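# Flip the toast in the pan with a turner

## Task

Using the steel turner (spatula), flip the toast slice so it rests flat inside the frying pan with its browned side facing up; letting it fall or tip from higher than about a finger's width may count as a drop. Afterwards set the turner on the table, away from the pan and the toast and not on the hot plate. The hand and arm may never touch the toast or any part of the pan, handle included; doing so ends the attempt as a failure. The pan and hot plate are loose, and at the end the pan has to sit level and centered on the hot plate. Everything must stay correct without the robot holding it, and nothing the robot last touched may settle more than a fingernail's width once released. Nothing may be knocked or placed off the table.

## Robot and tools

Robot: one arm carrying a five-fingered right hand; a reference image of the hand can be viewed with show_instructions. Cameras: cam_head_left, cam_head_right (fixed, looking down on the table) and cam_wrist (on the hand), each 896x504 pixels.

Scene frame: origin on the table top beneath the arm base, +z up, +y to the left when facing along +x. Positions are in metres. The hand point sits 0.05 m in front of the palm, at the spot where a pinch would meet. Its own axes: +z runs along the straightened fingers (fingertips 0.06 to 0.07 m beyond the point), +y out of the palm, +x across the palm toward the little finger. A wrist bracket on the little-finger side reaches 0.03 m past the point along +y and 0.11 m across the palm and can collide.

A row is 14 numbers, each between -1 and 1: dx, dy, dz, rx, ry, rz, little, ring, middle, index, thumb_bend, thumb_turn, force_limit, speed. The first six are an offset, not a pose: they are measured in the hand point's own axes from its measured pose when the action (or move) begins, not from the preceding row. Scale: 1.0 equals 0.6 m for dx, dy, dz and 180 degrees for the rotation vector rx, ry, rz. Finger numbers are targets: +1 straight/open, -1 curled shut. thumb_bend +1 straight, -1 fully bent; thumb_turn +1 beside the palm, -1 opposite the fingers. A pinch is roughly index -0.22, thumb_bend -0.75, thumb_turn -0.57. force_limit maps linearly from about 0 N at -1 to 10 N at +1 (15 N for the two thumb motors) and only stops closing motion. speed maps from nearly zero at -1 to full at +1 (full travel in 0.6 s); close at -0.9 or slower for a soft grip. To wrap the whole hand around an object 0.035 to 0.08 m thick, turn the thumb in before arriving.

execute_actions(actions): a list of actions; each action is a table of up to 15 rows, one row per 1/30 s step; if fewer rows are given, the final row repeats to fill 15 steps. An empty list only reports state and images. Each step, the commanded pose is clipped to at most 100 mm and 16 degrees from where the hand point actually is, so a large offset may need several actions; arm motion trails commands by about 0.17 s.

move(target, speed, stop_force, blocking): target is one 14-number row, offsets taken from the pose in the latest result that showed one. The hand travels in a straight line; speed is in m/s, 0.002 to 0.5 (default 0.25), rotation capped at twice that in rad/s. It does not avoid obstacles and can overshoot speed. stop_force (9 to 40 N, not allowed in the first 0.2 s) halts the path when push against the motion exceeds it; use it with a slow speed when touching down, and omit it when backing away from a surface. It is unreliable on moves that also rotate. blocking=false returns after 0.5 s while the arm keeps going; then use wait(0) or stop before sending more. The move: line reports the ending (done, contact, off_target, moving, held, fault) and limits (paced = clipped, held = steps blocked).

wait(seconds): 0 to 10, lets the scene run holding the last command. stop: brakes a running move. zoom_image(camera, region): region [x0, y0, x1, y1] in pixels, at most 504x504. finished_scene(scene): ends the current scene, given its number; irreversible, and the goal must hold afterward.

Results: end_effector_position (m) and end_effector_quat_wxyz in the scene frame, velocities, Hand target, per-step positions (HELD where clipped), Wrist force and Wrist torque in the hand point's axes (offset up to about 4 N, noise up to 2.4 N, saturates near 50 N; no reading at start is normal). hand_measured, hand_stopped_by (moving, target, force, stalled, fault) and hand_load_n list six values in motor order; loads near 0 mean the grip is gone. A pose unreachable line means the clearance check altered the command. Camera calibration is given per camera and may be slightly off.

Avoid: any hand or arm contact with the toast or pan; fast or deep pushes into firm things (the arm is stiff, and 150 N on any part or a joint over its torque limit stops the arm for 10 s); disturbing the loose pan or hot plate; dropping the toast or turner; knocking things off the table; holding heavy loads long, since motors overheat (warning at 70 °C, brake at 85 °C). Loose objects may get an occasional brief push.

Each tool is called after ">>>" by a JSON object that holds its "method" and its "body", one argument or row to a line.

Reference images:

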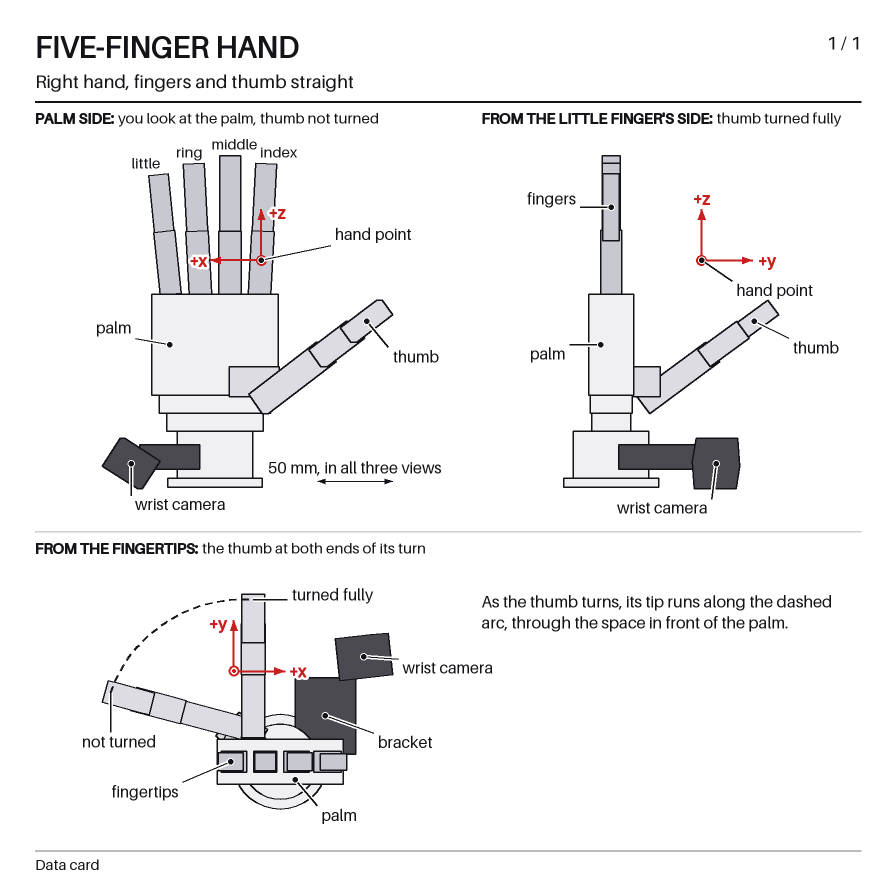

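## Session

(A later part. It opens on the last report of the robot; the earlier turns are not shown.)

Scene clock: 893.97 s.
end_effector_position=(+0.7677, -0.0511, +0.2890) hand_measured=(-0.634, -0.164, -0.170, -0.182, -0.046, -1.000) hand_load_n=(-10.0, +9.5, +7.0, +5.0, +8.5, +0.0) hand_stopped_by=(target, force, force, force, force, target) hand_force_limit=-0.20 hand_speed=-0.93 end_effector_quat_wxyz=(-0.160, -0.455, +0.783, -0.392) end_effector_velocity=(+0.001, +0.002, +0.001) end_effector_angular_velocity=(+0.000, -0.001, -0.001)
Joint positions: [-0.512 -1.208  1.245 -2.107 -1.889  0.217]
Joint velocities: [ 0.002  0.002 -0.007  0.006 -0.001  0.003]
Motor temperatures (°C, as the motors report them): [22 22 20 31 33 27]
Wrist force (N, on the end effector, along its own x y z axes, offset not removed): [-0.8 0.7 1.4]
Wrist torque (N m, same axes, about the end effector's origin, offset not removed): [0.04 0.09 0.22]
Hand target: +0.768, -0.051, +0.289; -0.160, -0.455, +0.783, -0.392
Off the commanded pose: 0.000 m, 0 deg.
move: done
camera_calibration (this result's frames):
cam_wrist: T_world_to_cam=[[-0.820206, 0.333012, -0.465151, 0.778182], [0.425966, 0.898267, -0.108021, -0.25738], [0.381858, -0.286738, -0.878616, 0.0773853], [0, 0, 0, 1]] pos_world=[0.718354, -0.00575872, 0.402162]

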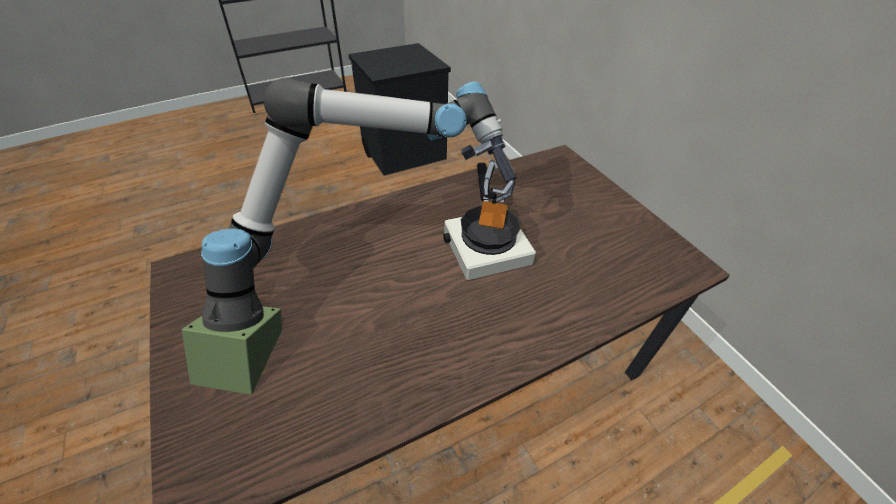

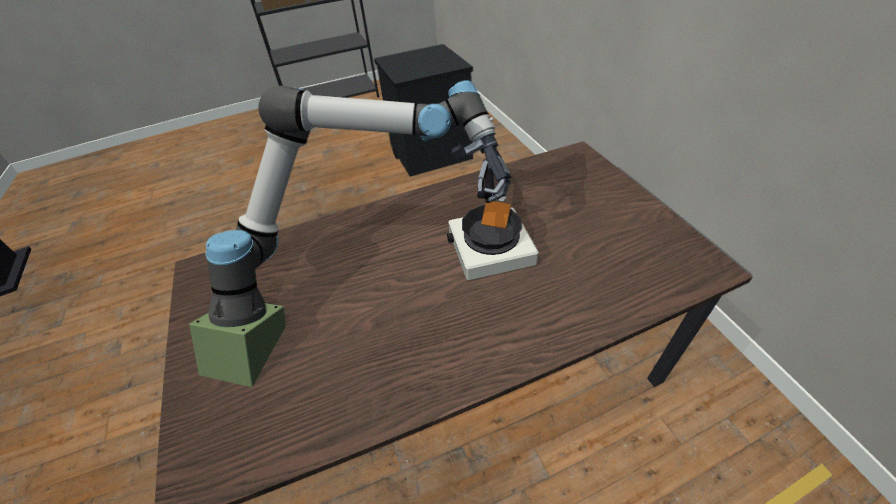

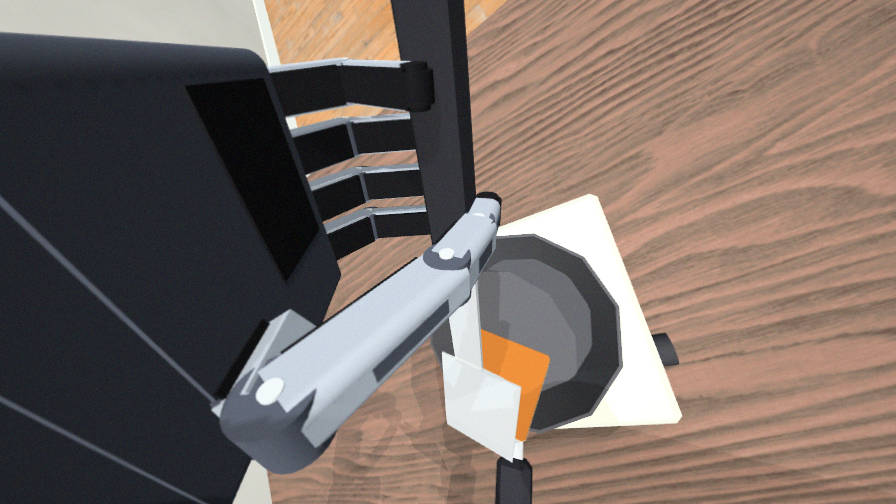

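>>> {"method": "move", "body": {
  "target": [-0.00660,0.01241,0.01848,0,0,0,-0.63,-0.7,-0.62,-0.62,-0.42,-1,-0.2,-0.93],
  "speed": 0.015
}}

>>> {"method": "zoom_image", "body": {
  "camera": "cam_wrist",
  "region": [400, 314, 620, 504]
}}

>>> {"method": "zoom_image", "body": {
  "camera": "cam_head_left",
  "region": [430, 150, 560, 290]
}}

Scene clock: 902.17 s.
end_effector_position=(+0.7648, -0.0551, +0.2762) hand_measured=(-0.634, -0.164, -0.170, -0.182, -0.046, -1.000) hand_load_n=(-10.0, +9.5, +7.0, +5.0, +8.5, +0.0) hand_stopped_by=(target, force, force, force, force, target) hand_force_limit=-0.20 hand_speed=-0.93 end_effector_quat_wxyz=(-0.160, -0.455, +0.783, -0.392) end_effector_velocity=(-0.001, -0.001, -0.002) end_effector_angular_velocity=(+0.001, +0.002, -0.002)
Joint positions: [-0.51  -1.205  1.275 -2.139 -1.89   0.219]
Joint velocities: [-0.001  0.001  0.005 -0.004  0.    -0.   ]
Motor temperatures (°C, as the motors report them): [22 22 20 31 33 27]
Wrist force (N, on the end effector, along its own x y z axes, offset not removed): [1.3 1.7 0.6]
Wrist torque (N m, same axes, about the end effector's origin, offset not removed): [0.33 -0.21 0.39]
Hand target: +0.765, -0.055, +0.276; -0.160, -0.455, +0.783, -0.392
Off the commanded pose: 0.000 m, 0 deg.
move: done
camera_calibration (this result's frames):
cam_wrist: T_world_to_cam=[[-0.820206, 0.333023, -0.465143, 0.77115], [0.425974, 0.898264, -0.108019, -0.253954], [0.381848, -0.286737, -0.878621, 0.0660544], [0, 0, 0, 1]] pos_world=[0.715457, -0.0097522, 0.389299]

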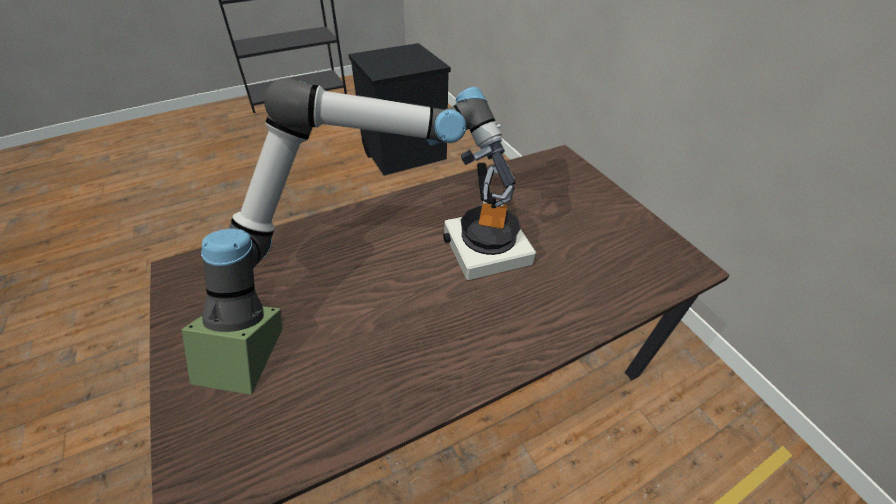

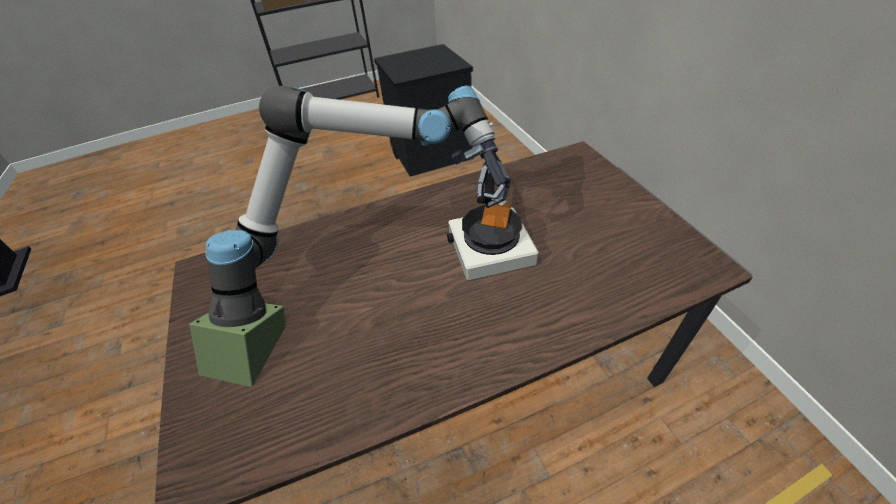

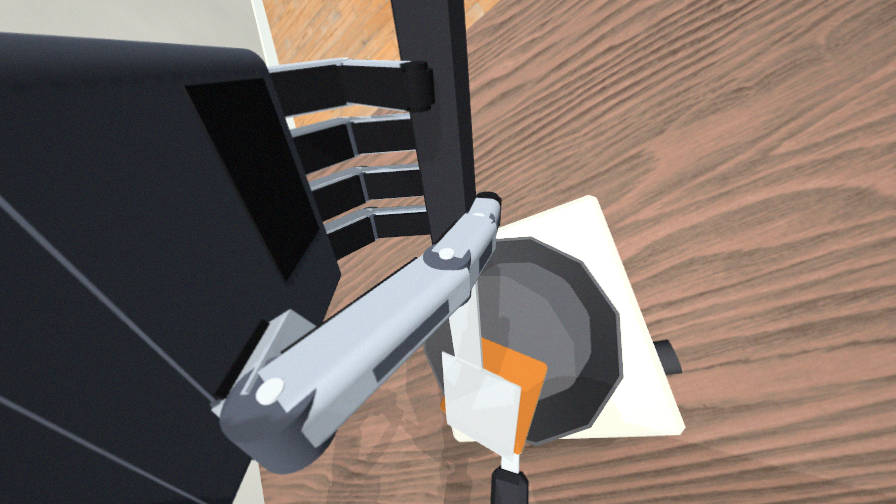

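Region (400, 314, 620, 504) of cam_wrist's 896x504 image, scaled by 2.291, with more detail than that image has; it fills the top 435 rows of this view, and the rest is white.

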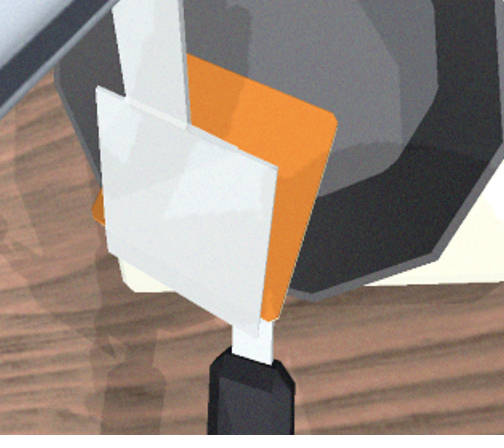

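Region (430, 150, 560, 290) of cam_head_left's 896x504 image, scaled by 3.600, with more detail than that image has; it fills the left 468 columns of this view, and the rest is white.

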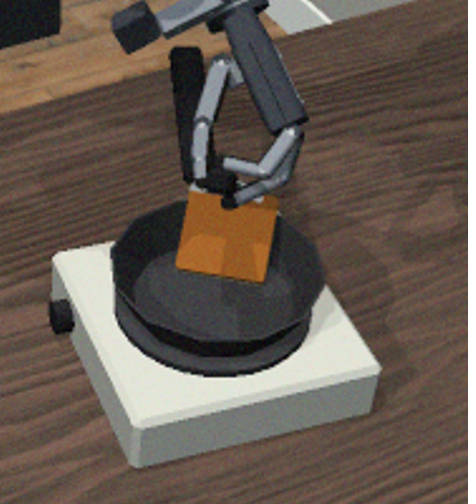

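>>> {"method": "move", "body": {
  "target": [0.00384,0.00583,0.00979,0,0,0,-0.63,-0.7,-0.62,-0.62,-0.42,-1,-0.2,-0.93],
  "speed": 0.008
}}

>>> {"method": "zoom_image", "body": {
  "camera": "cam_wrist",
  "region": [400, 314, 620, 504]
}}

>>> {"method": "zoom_image", "body": {
  "camera": "cam_head_left",
  "region": [430, 150, 560, 290]
}}

Scene clock: 907.83 s.
end_effector_position=(+0.7614, -0.0598, +0.2722) hand_measured=(-0.634, -0.164, -0.170, -0.182, -0.046, -1.000) hand_load_n=(-10.0, +9.5, +7.0, +5.0, +8.5, +0.0) hand_stopped_by=(target, force, force, force, force, target) hand_force_limit=-0.20 hand_speed=-0.93 end_effector_quat_wxyz=(-0.160, -0.455, +0.783, -0.392) end_effector_velocity=(-0.000, -0.001, -0.001) end_effector_angular_velocity=(-0.001, +0.001, +0.002)
Joint positions: [-0.515 -1.207  1.295 -2.158 -1.888  0.214]
Joint velocities: [-0.001 -0.     0.003 -0.004 -0.    -0.003]
Motor temperatures (°C, as the motors report them): [22 22 20 31 33 27]
Wrist force (N, on the end effector, along its own x y z axes, offset not removed): [0.2 2.0 1.4]
Wrist torque (N m, same axes, about the end effector's origin, offset not removed): [0.29 -0.08 0.31]
Hand target: +0.761, -0.060, +0.272; -0.160, -0.455, +0.783, -0.392
Off the commanded pose: 0.000 m, 0 deg.
move: done
camera_calibration (this result's frames):
cam_wrist: T_world_to_cam=[[-0.820207, 0.333029, -0.465136, 0.768053], [0.425982, 0.898259, -0.108026, -0.248624], [0.381837, -0.286743, -0.878623, 0.0625613], [0, 0, 0, 1]] pos_world=[0.711983, -0.014516, 0.385359]

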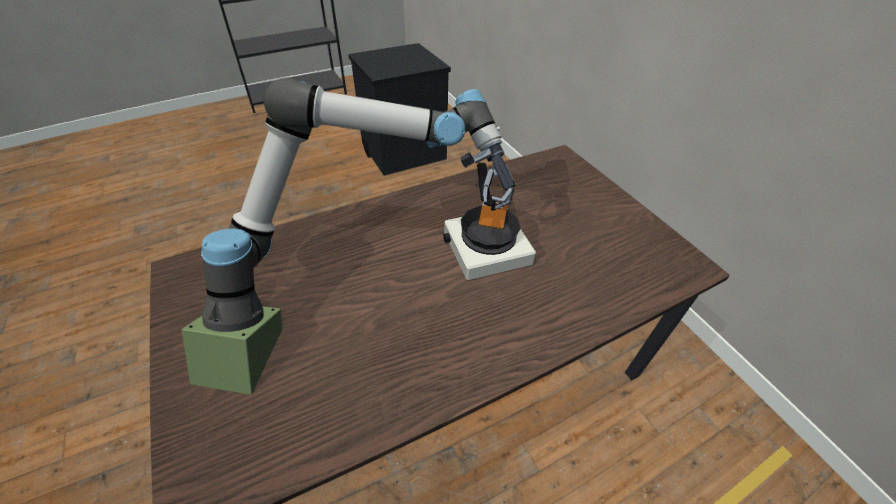

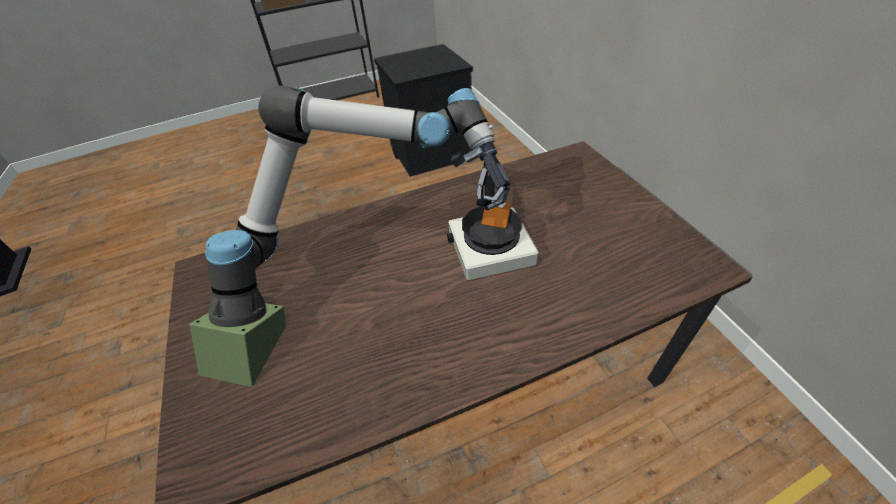

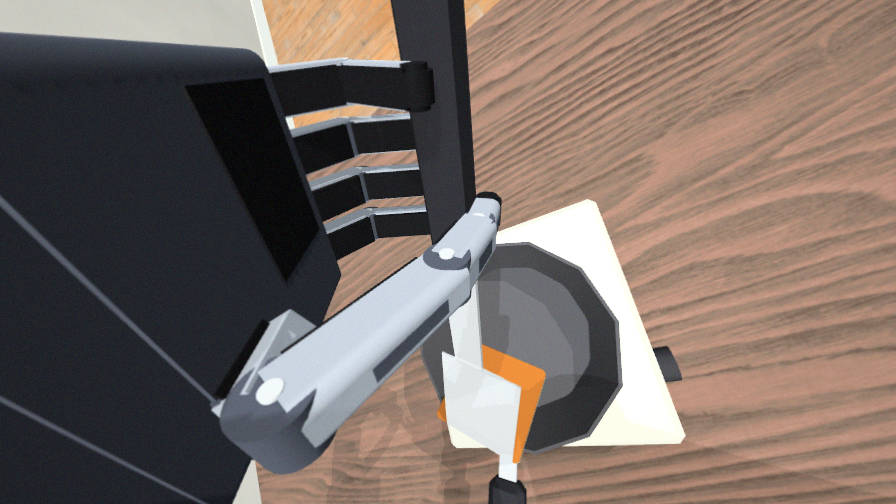

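Region (400, 314, 620, 504) of cam_wrist's 896x504 image, scaled by 2.291, with more detail than that image has; it fills the top 435 rows of this view, and the rest is white.

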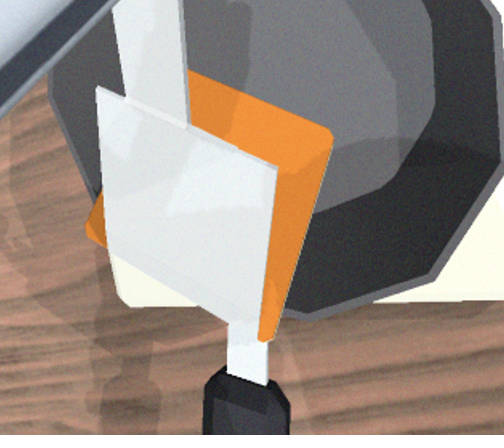

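Region (430, 150, 560, 290) of cam_head_left's 896x504 image, scaled by 3.600, with more detail than that image has; it fills the left 468 columns of this view, and the rest is white.

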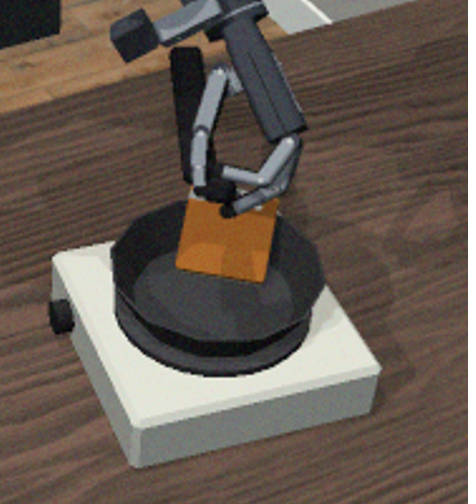

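>>> {"method": "move", "body": {
  "target": [-0.01481,0.00001,-0.00236,0,0,0,-0.63,-0.7,-0.62,-0.62,-0.42,-1,-0.2,-0.93],
  "speed": 0.012
}}

>>> {"method": "zoom_image", "body": {
  "camera": "cam_wrist",
  "region": [400, 314, 620, 504]
}}

>>> {"method": "zoom_image", "body": {
  "camera": "cam_head_left",
  "region": [430, 150, 560, 290]
}}

Scene clock: 914.43 s.
end_effector_position=(+0.7659, -0.0537, +0.2678) hand_measured=(-0.634, -0.164, -0.170, -0.182, -0.046, -1.000) hand_load_n=(-10.0, +9.5, +7.0, +5.0, +8.5, +0.0) hand_stopped_by=(target, force, force, force, force, target) hand_force_limit=-0.20 hand_speed=-0.93 end_effector_quat_wxyz=(-0.160, -0.455, +0.783, -0.392) end_effector_velocity=(+0.002, +0.002, -0.000) end_effector_angular_velocity=(+0.000, -0.001, +0.001)
Joint positions: [-0.501 -1.198  1.282 -2.15  -1.894  0.227]
Joint velocities: [ 0.003  0.002 -0.005  0.002 -0.001  0.003]
Motor temperatures (°C, as the motors report them): [22 22 20 31 33 27]
Wrist force (N, on the end effector, along its own x y z axes, offset not removed): [0.9 2.0 -0.2]
Wrist torque (N m, same axes, about the end effector's origin, offset not removed): [0.46 -0.06 0.32]
Hand target: +0.766, -0.054, +0.268; -0.160, -0.455, +0.783, -0.392
Off the commanded pose: 0.000 m, 0 deg.
move: done
camera_calibration (this result's frames):
cam_wrist: T_world_to_cam=[[-0.820206, 0.333026, -0.46514, 0.767645], [0.425972, 0.898266, -0.10801, -0.256554], [0.381849, -0.286727, -0.878623, 0.058728], [0, 0, 0, 1]] pos_world=[0.716487, -0.00835268, 0.380952]

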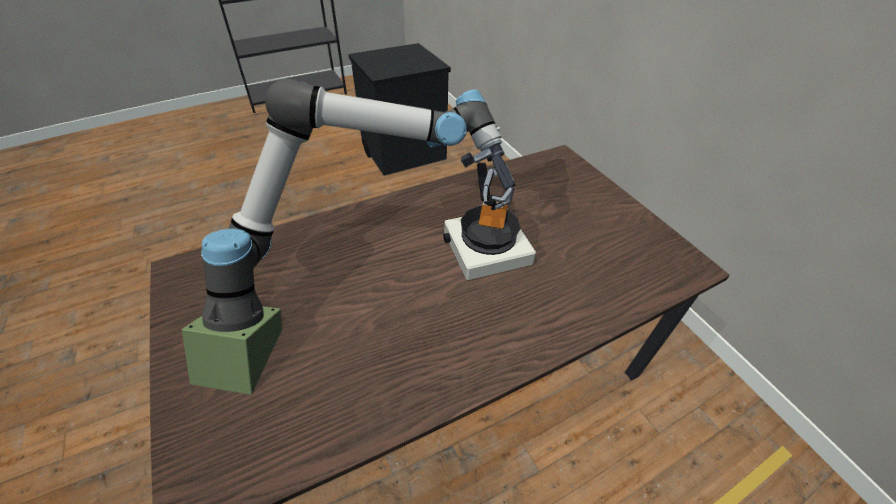

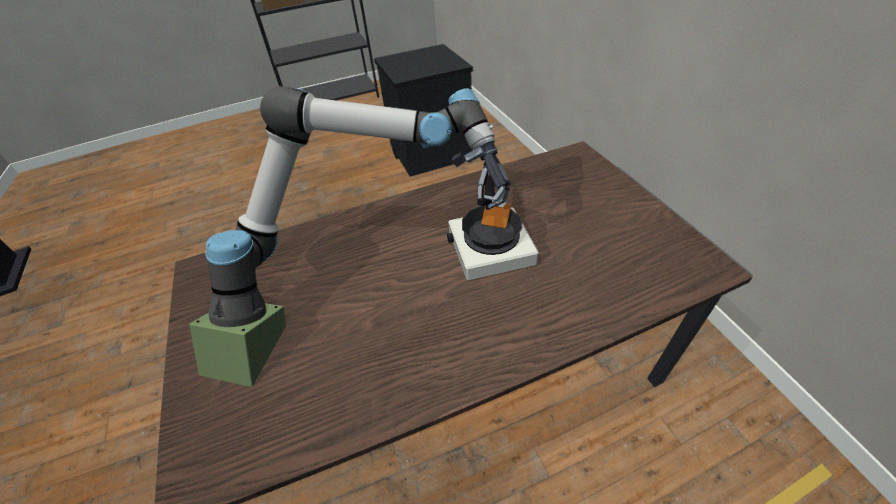

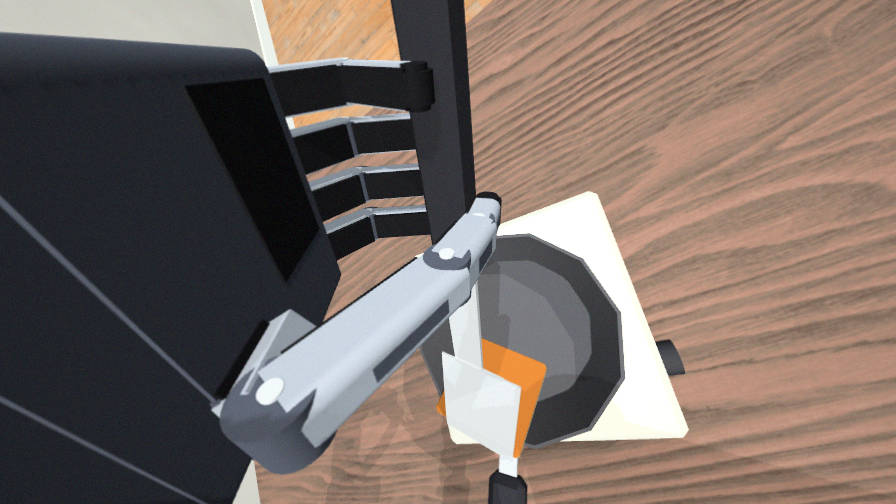

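Region (400, 314, 620, 504) of cam_wrist's 896x504 image, scaled by 2.291, with more detail than that image has; it fills the top 435 rows of this view, and the rest is white.

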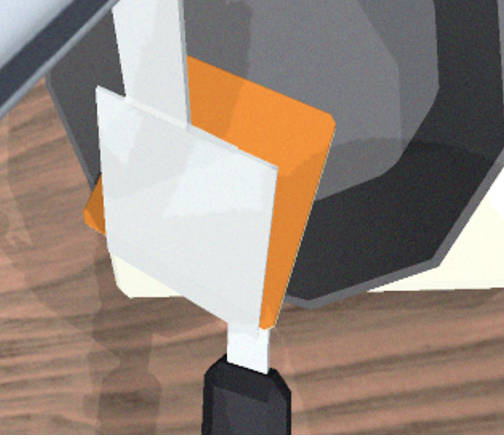

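Region (430, 150, 560, 290) of cam_head_left's 896x504 image, scaled by 3.600, with more detail than that image has; it fills the left 468 columns of this view, and the rest is white.

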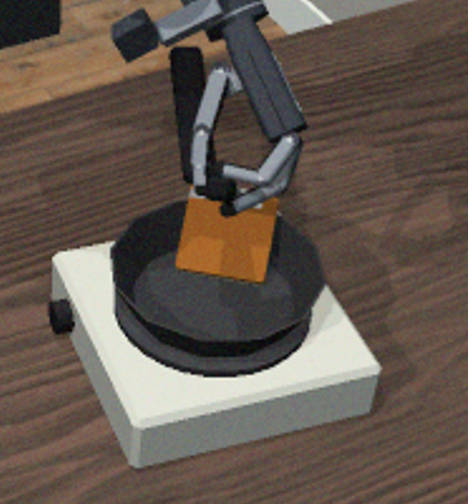

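>>> {"method": "move", "body": {
  "target": [-0.00088,0.00361,0.00554,0,0,0,-0.63,-0.7,-0.62,-0.62,-0.42,-1,-0.2,-0.93],
  "speed": 0.005
}}

>>> {"method": "zoom_image", "body": {
  "camera": "cam_wrist",
  "region": [400, 314, 620, 504]
}}

>>> {"method": "zoom_image", "body": {
  "camera": "cam_head_left",
  "region": [430, 150, 560, 290]
}}

Scene clock: 918.07 s.
end_effector_position=(+0.7647, -0.0553, +0.2644) hand_measured=(-0.634, -0.164, -0.170, -0.182, -0.046, -1.000) hand_load_n=(-10.0, +9.5, +7.0, +5.0, +8.5, +0.0) hand_stopped_by=(target, force, force, force, force, target) hand_force_limit=-0.20 hand_speed=-0.93 end_effector_quat_wxyz=(-0.160, -0.455, +0.783, -0.392) end_effector_velocity=(-0.001, -0.000, -0.001) end_effector_angular_velocity=(+0.000, +0.003, +0.001)
Joint positions: [-0.501 -1.197  1.291 -2.16  -1.894  0.227]
Joint velocities: [ 0.     0.001  0.002 -0.001 -0.    -0.002]
Motor temperatures (°C, as the motors report them): [22 22 20 31 33 27]
Wrist force (N, on the end effector, along its own x y z axes, offset not removed): [1.9 1.9 0.1]
Wrist torque (N m, same axes, about the end effector's origin, offset not removed): [0.35 -0.27 0.37]
Hand target: +0.765, -0.055, +0.264; -0.160, -0.455, +0.783, -0.392
Off the commanded pose: 0.000 m, 0 deg.
move: done
camera_calibration (this result's frames):
cam_wrist: T_world_to_cam=[[-0.820209, 0.333027, -0.465135, 0.765642], [0.425972, 0.898266, -0.10801, -0.255012], [0.381845, -0.286725, -0.878626, 0.0557253], [0, 0, 0, 1]] pos_world=[0.715336, -0.00993277, 0.377545]

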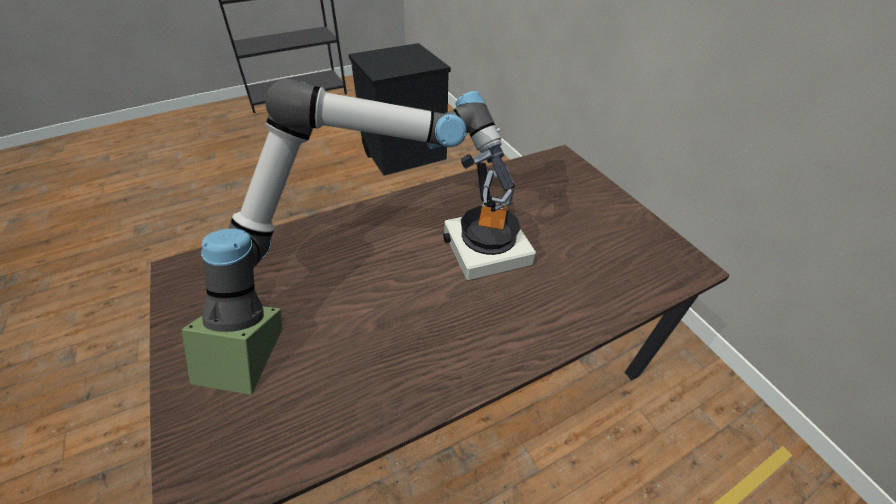

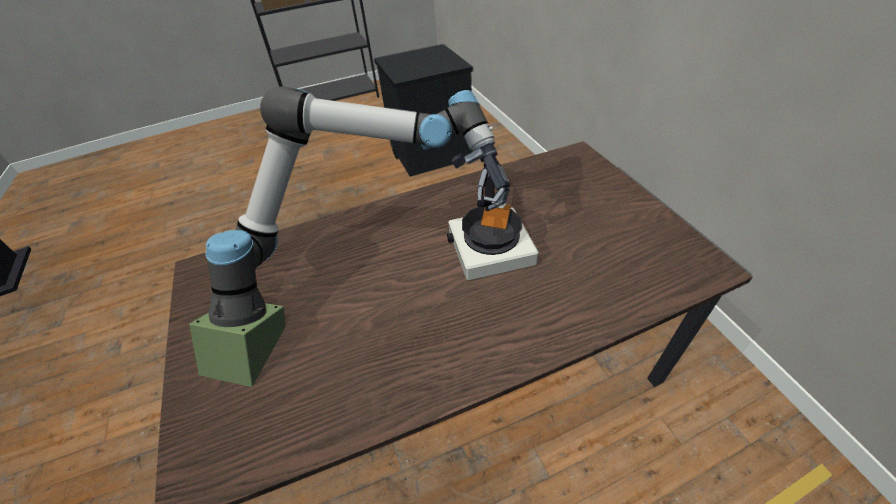

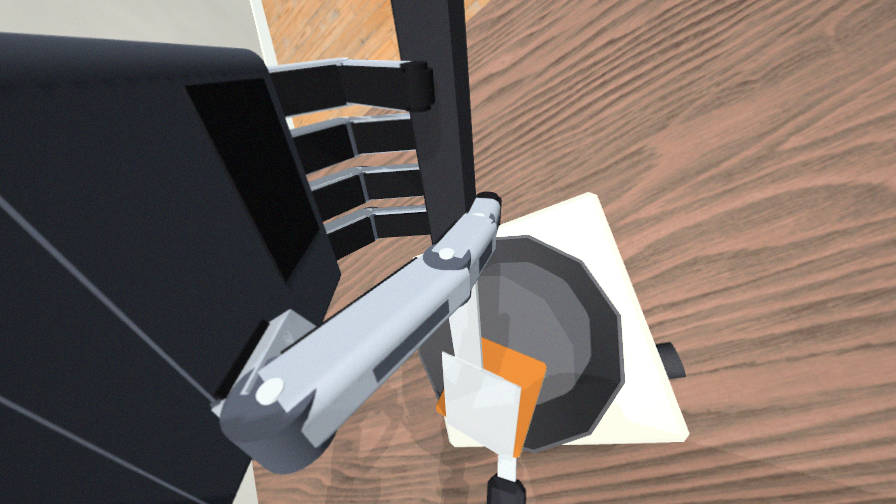

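Region (400, 314, 620, 504) of cam_wrist's 896x504 image, scaled by 2.291, with more detail than that image has; it fills the top 435 rows of this view, and the rest is white.

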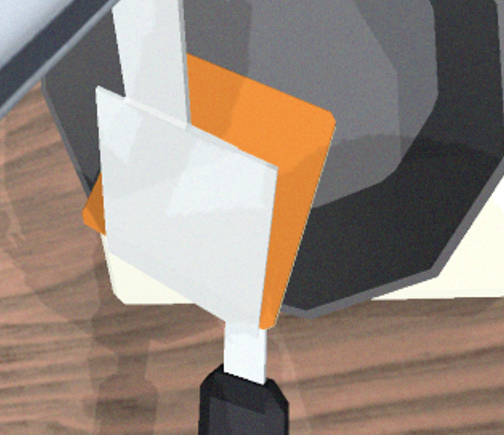

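Region (430, 150, 560, 290) of cam_head_left's 896x504 image, scaled by 3.600, with more detail than that image has; it fills the left 468 columns of this view, and the rest is white.

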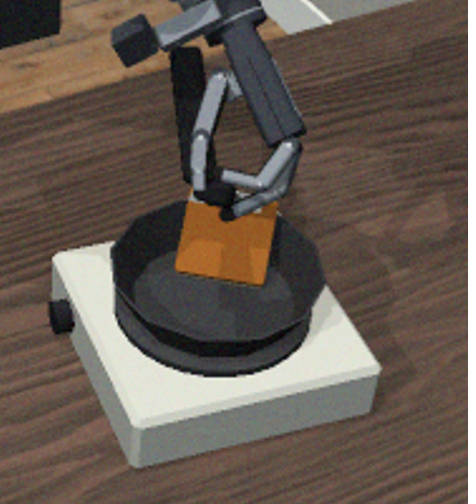

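>>> {"method": "move", "body": {
  "target": [0.00748,0.00594,0.01056,0,0,0,-0.63,-0.7,-0.62,-0.62,-0.42,-1,-0.2,-0.93],
  "speed": 0.007
}}

>>> {"method": "zoom_image", "body": {
  "camera": "cam_wrist",
  "region": [400, 314, 620, 504]
}}

>>> {"method": "zoom_image", "body": {
  "camera": "cam_head_left",
  "region": [430, 150, 560, 290]
}}

Scene clock: 923.83 s.
end_effector_position=(+0.7601, -0.0616, +0.2615) hand_measured=(-0.634, -0.164, -0.170, -0.182, -0.046, -1.000) hand_load_n=(-10.0, +9.5, +7.0, +5.0, +8.5, +0.0) hand_stopped_by=(target, force, force, force, force, target) hand_force_limit=-0.20 hand_speed=-0.93 end_effector_quat_wxyz=(-0.160, -0.455, +0.783, -0.392) end_effector_velocity=(-0.001, -0.000, -0.001) end_effector_angular_velocity=(+0.000, +0.001, +0.001)
Joint positions: [-0.51  -1.202  1.314 -2.181 -1.89   0.219]
Joint velocities: [-0.    -0.001  0.004 -0.003  0.    -0.001]
Motor temperatures (°C, as the motors report them): [22 22 20 31 33 27]
Wrist force (N, on the end effector, along its own x y z axes, offset not removed): [1.4 2.1 0.3]
Wrist torque (N m, same axes, about the end effector's origin, offset not removed): [0.37 -0.26 0.49]
Hand target: +0.760, -0.062, +0.261; -0.160, -0.455, +0.783, -0.392
Off the commanded pose: 0.000 m, 0 deg.
move: done
camera_calibration (this result's frames):
cam_wrist: T_world_to_cam=[[-0.82021, 0.33303, -0.46513, 0.76257], [0.425978, 0.898262, -0.10802, -0.247622], [0.381835, -0.286734, -0.878627, 0.0530694], [0, 0, 0, 1]] pos_world=[0.710685, -0.0163124, 0.374575]

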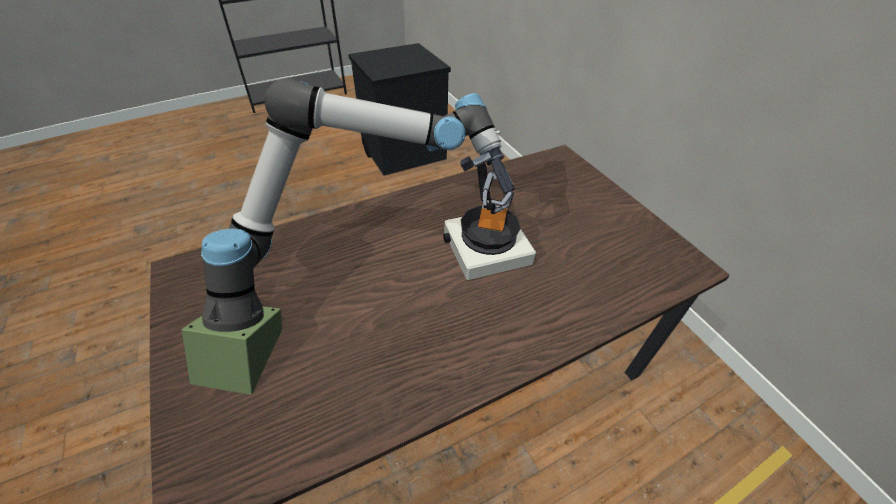

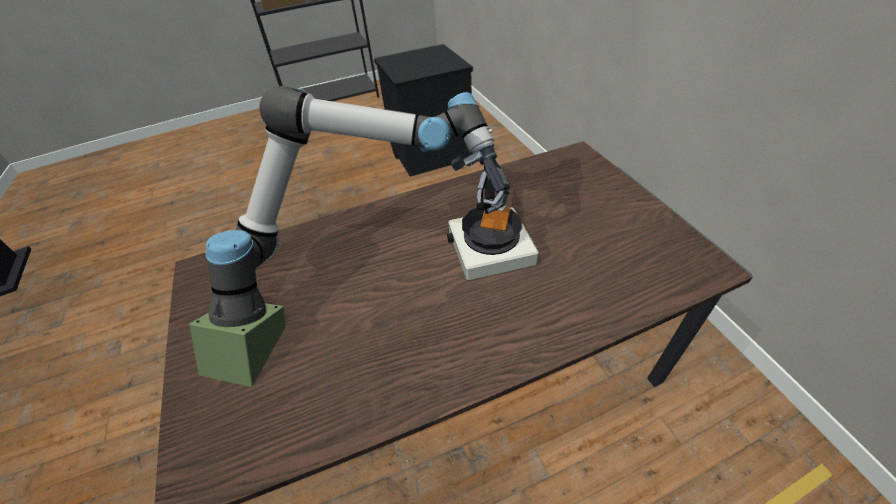

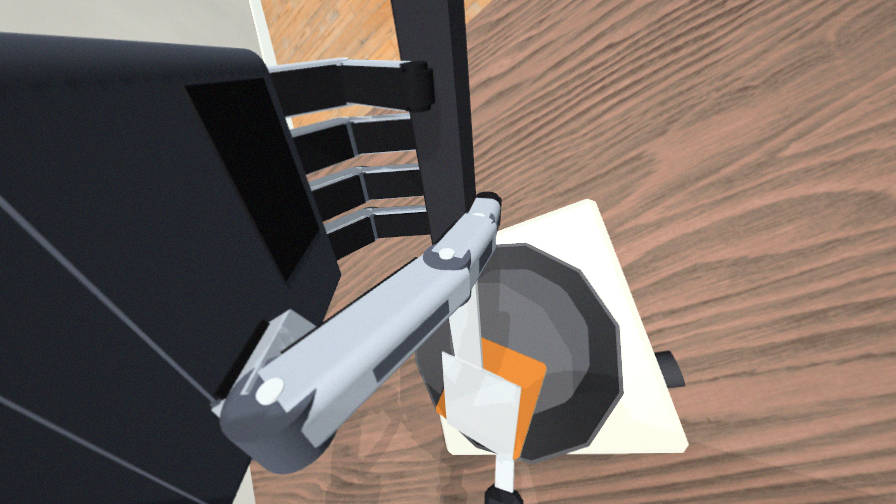

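Region (400, 314, 620, 504) of cam_wrist's 896x504 image, scaled by 2.291, with more detail than that image has; it fills the top 435 rows of this view, and the rest is white.

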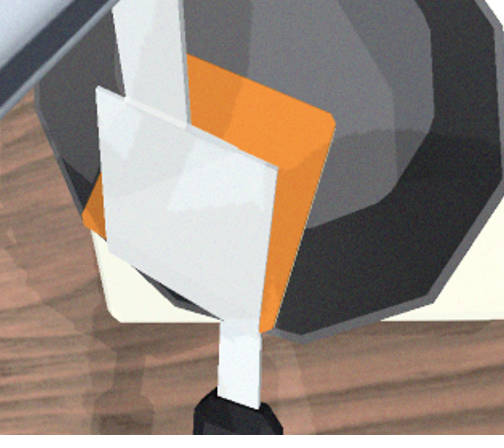

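Region (430, 150, 560, 290) of cam_head_left's 896x504 image, scaled by 3.600, with more detail than that image has; it fills the left 468 columns of this view, and the rest is white.

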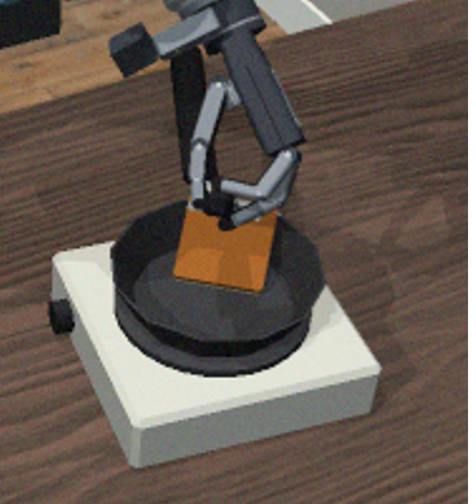

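>>> {"method": "move", "body": {
  "target": [0.00308,0.00421,0.00713,0,0,0,-0.63,-0.7,-0.62,-0.62,-0.42,-1,-0.2,-0.93],
  "speed": 0.006
}}

>>> {"method": "zoom_image", "body": {
  "camera": "cam_wrist",
  "region": [400, 314, 620, 504]
}}

>>> {"method": "zoom_image", "body": {
  "camera": "cam_head_left",
  "region": [430, 150, 560, 290]
}}

Scene clock: 928.40 s.
end_effector_position=(+0.7575, -0.0652, +0.2587) hand_measured=(-0.634, -0.164, -0.170, -0.182, -0.046, -1.000) hand_load_n=(-10.0, +9.5, +7.0, +5.0, +8.5, +0.0) hand_stopped_by=(target, force, force, force, force, target) hand_force_limit=-0.20 hand_speed=-0.93 end_effector_quat_wxyz=(-0.160, -0.455, +0.783, -0.392) end_effector_velocity=(-0.001, -0.001, -0.001) end_effector_angular_velocity=(-0.001, +0.000, -0.001)
Joint positions: [-0.514 -1.203  1.328 -2.195 -1.888  0.215]
Joint velocities: [-0.001  0.     0.003 -0.003 -0.    -0.001]
Motor temperatures (°C, as the motors report them): [22 22 20 31 33 27]
Wrist force (N, on the end effector, along its own x y z axes, offset not removed): [0.1 3.0 -0.2]
Wrist torque (N m, same axes, about the end effector's origin, offset not removed): [0.51 0.10 0.24]
Hand target: +0.757, -0.065, +0.259; -0.160, -0.455, +0.783, -0.392
Off the commanded pose: 0.000 m, 0 deg.
move: done
camera_calibration (this result's frames):
cam_wrist: T_world_to_cam=[[-0.820211, 0.333034, -0.465126, 0.760342], [0.425983, 0.898259, -0.108025, -0.243602], [0.381828, -0.286739, -0.878629, 0.0506215], [0, 0, 0, 1]] pos_world=[0.708083, -0.0198869, 0.371817]

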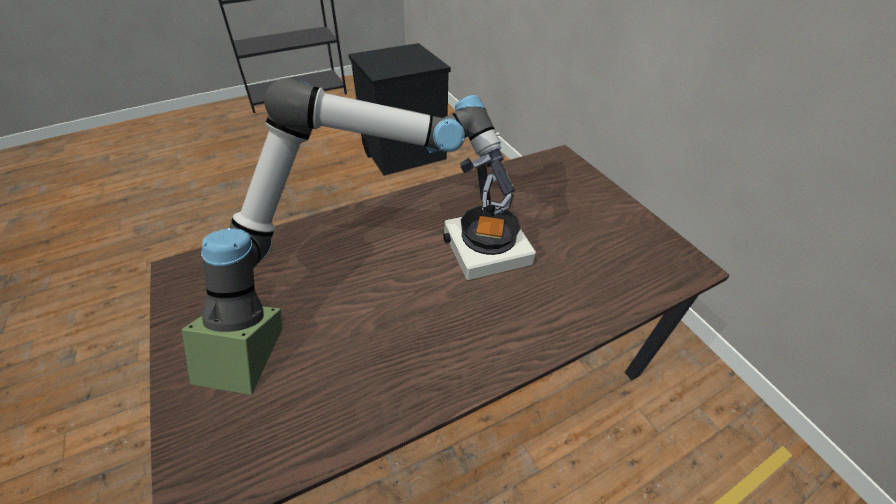

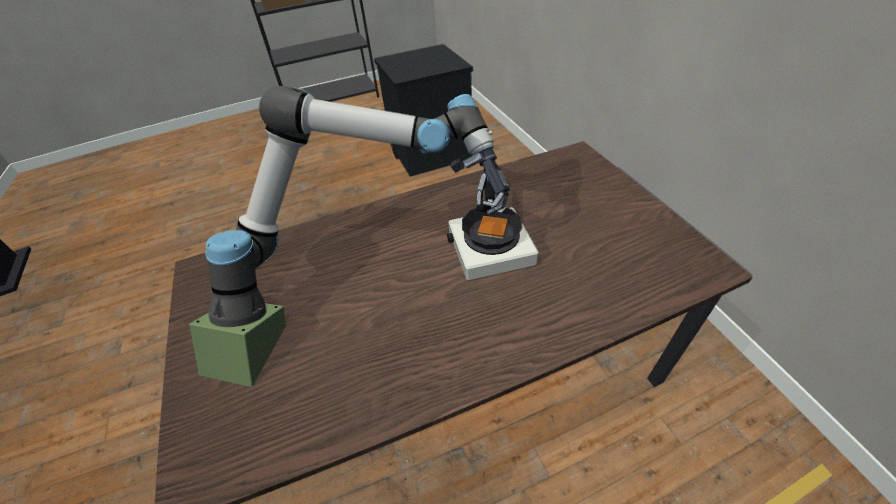

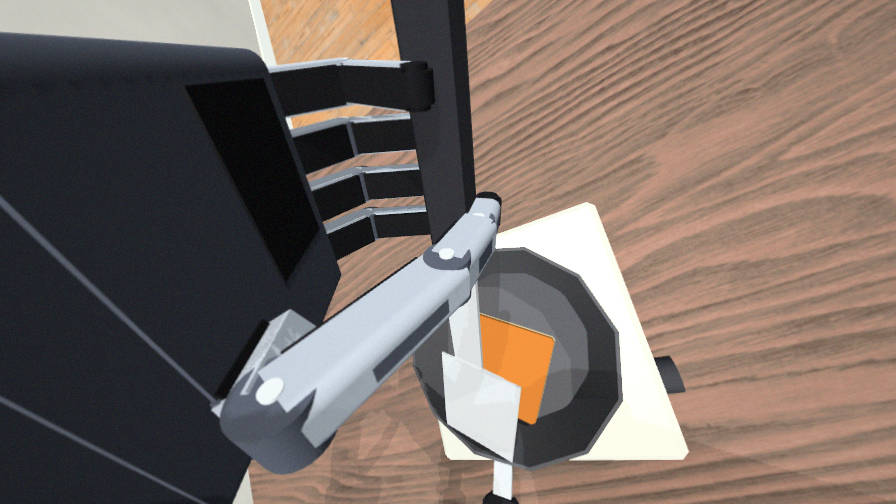

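Region (400, 314, 620, 504) of cam_wrist's 896x504 image, scaled by 2.291, with more detail than that image has; it fills the top 435 rows of this view, and the rest is white.

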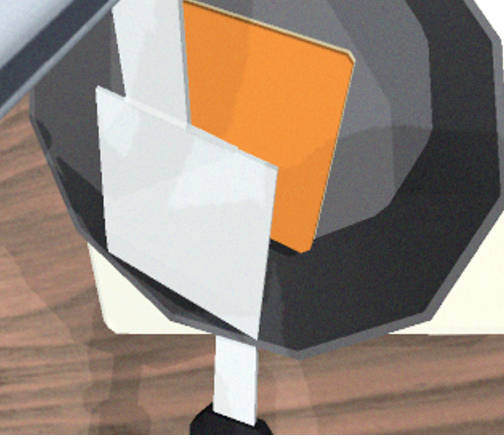

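Region (430, 150, 560, 290) of cam_head_left's 896x504 image, scaled by 3.600, with more detail than that image has; it fills the left 468 columns of this view, and the rest is white.

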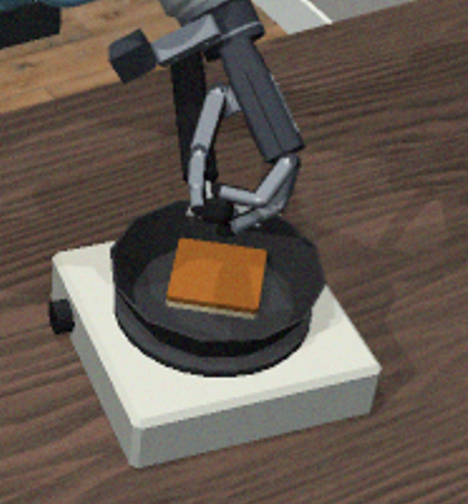

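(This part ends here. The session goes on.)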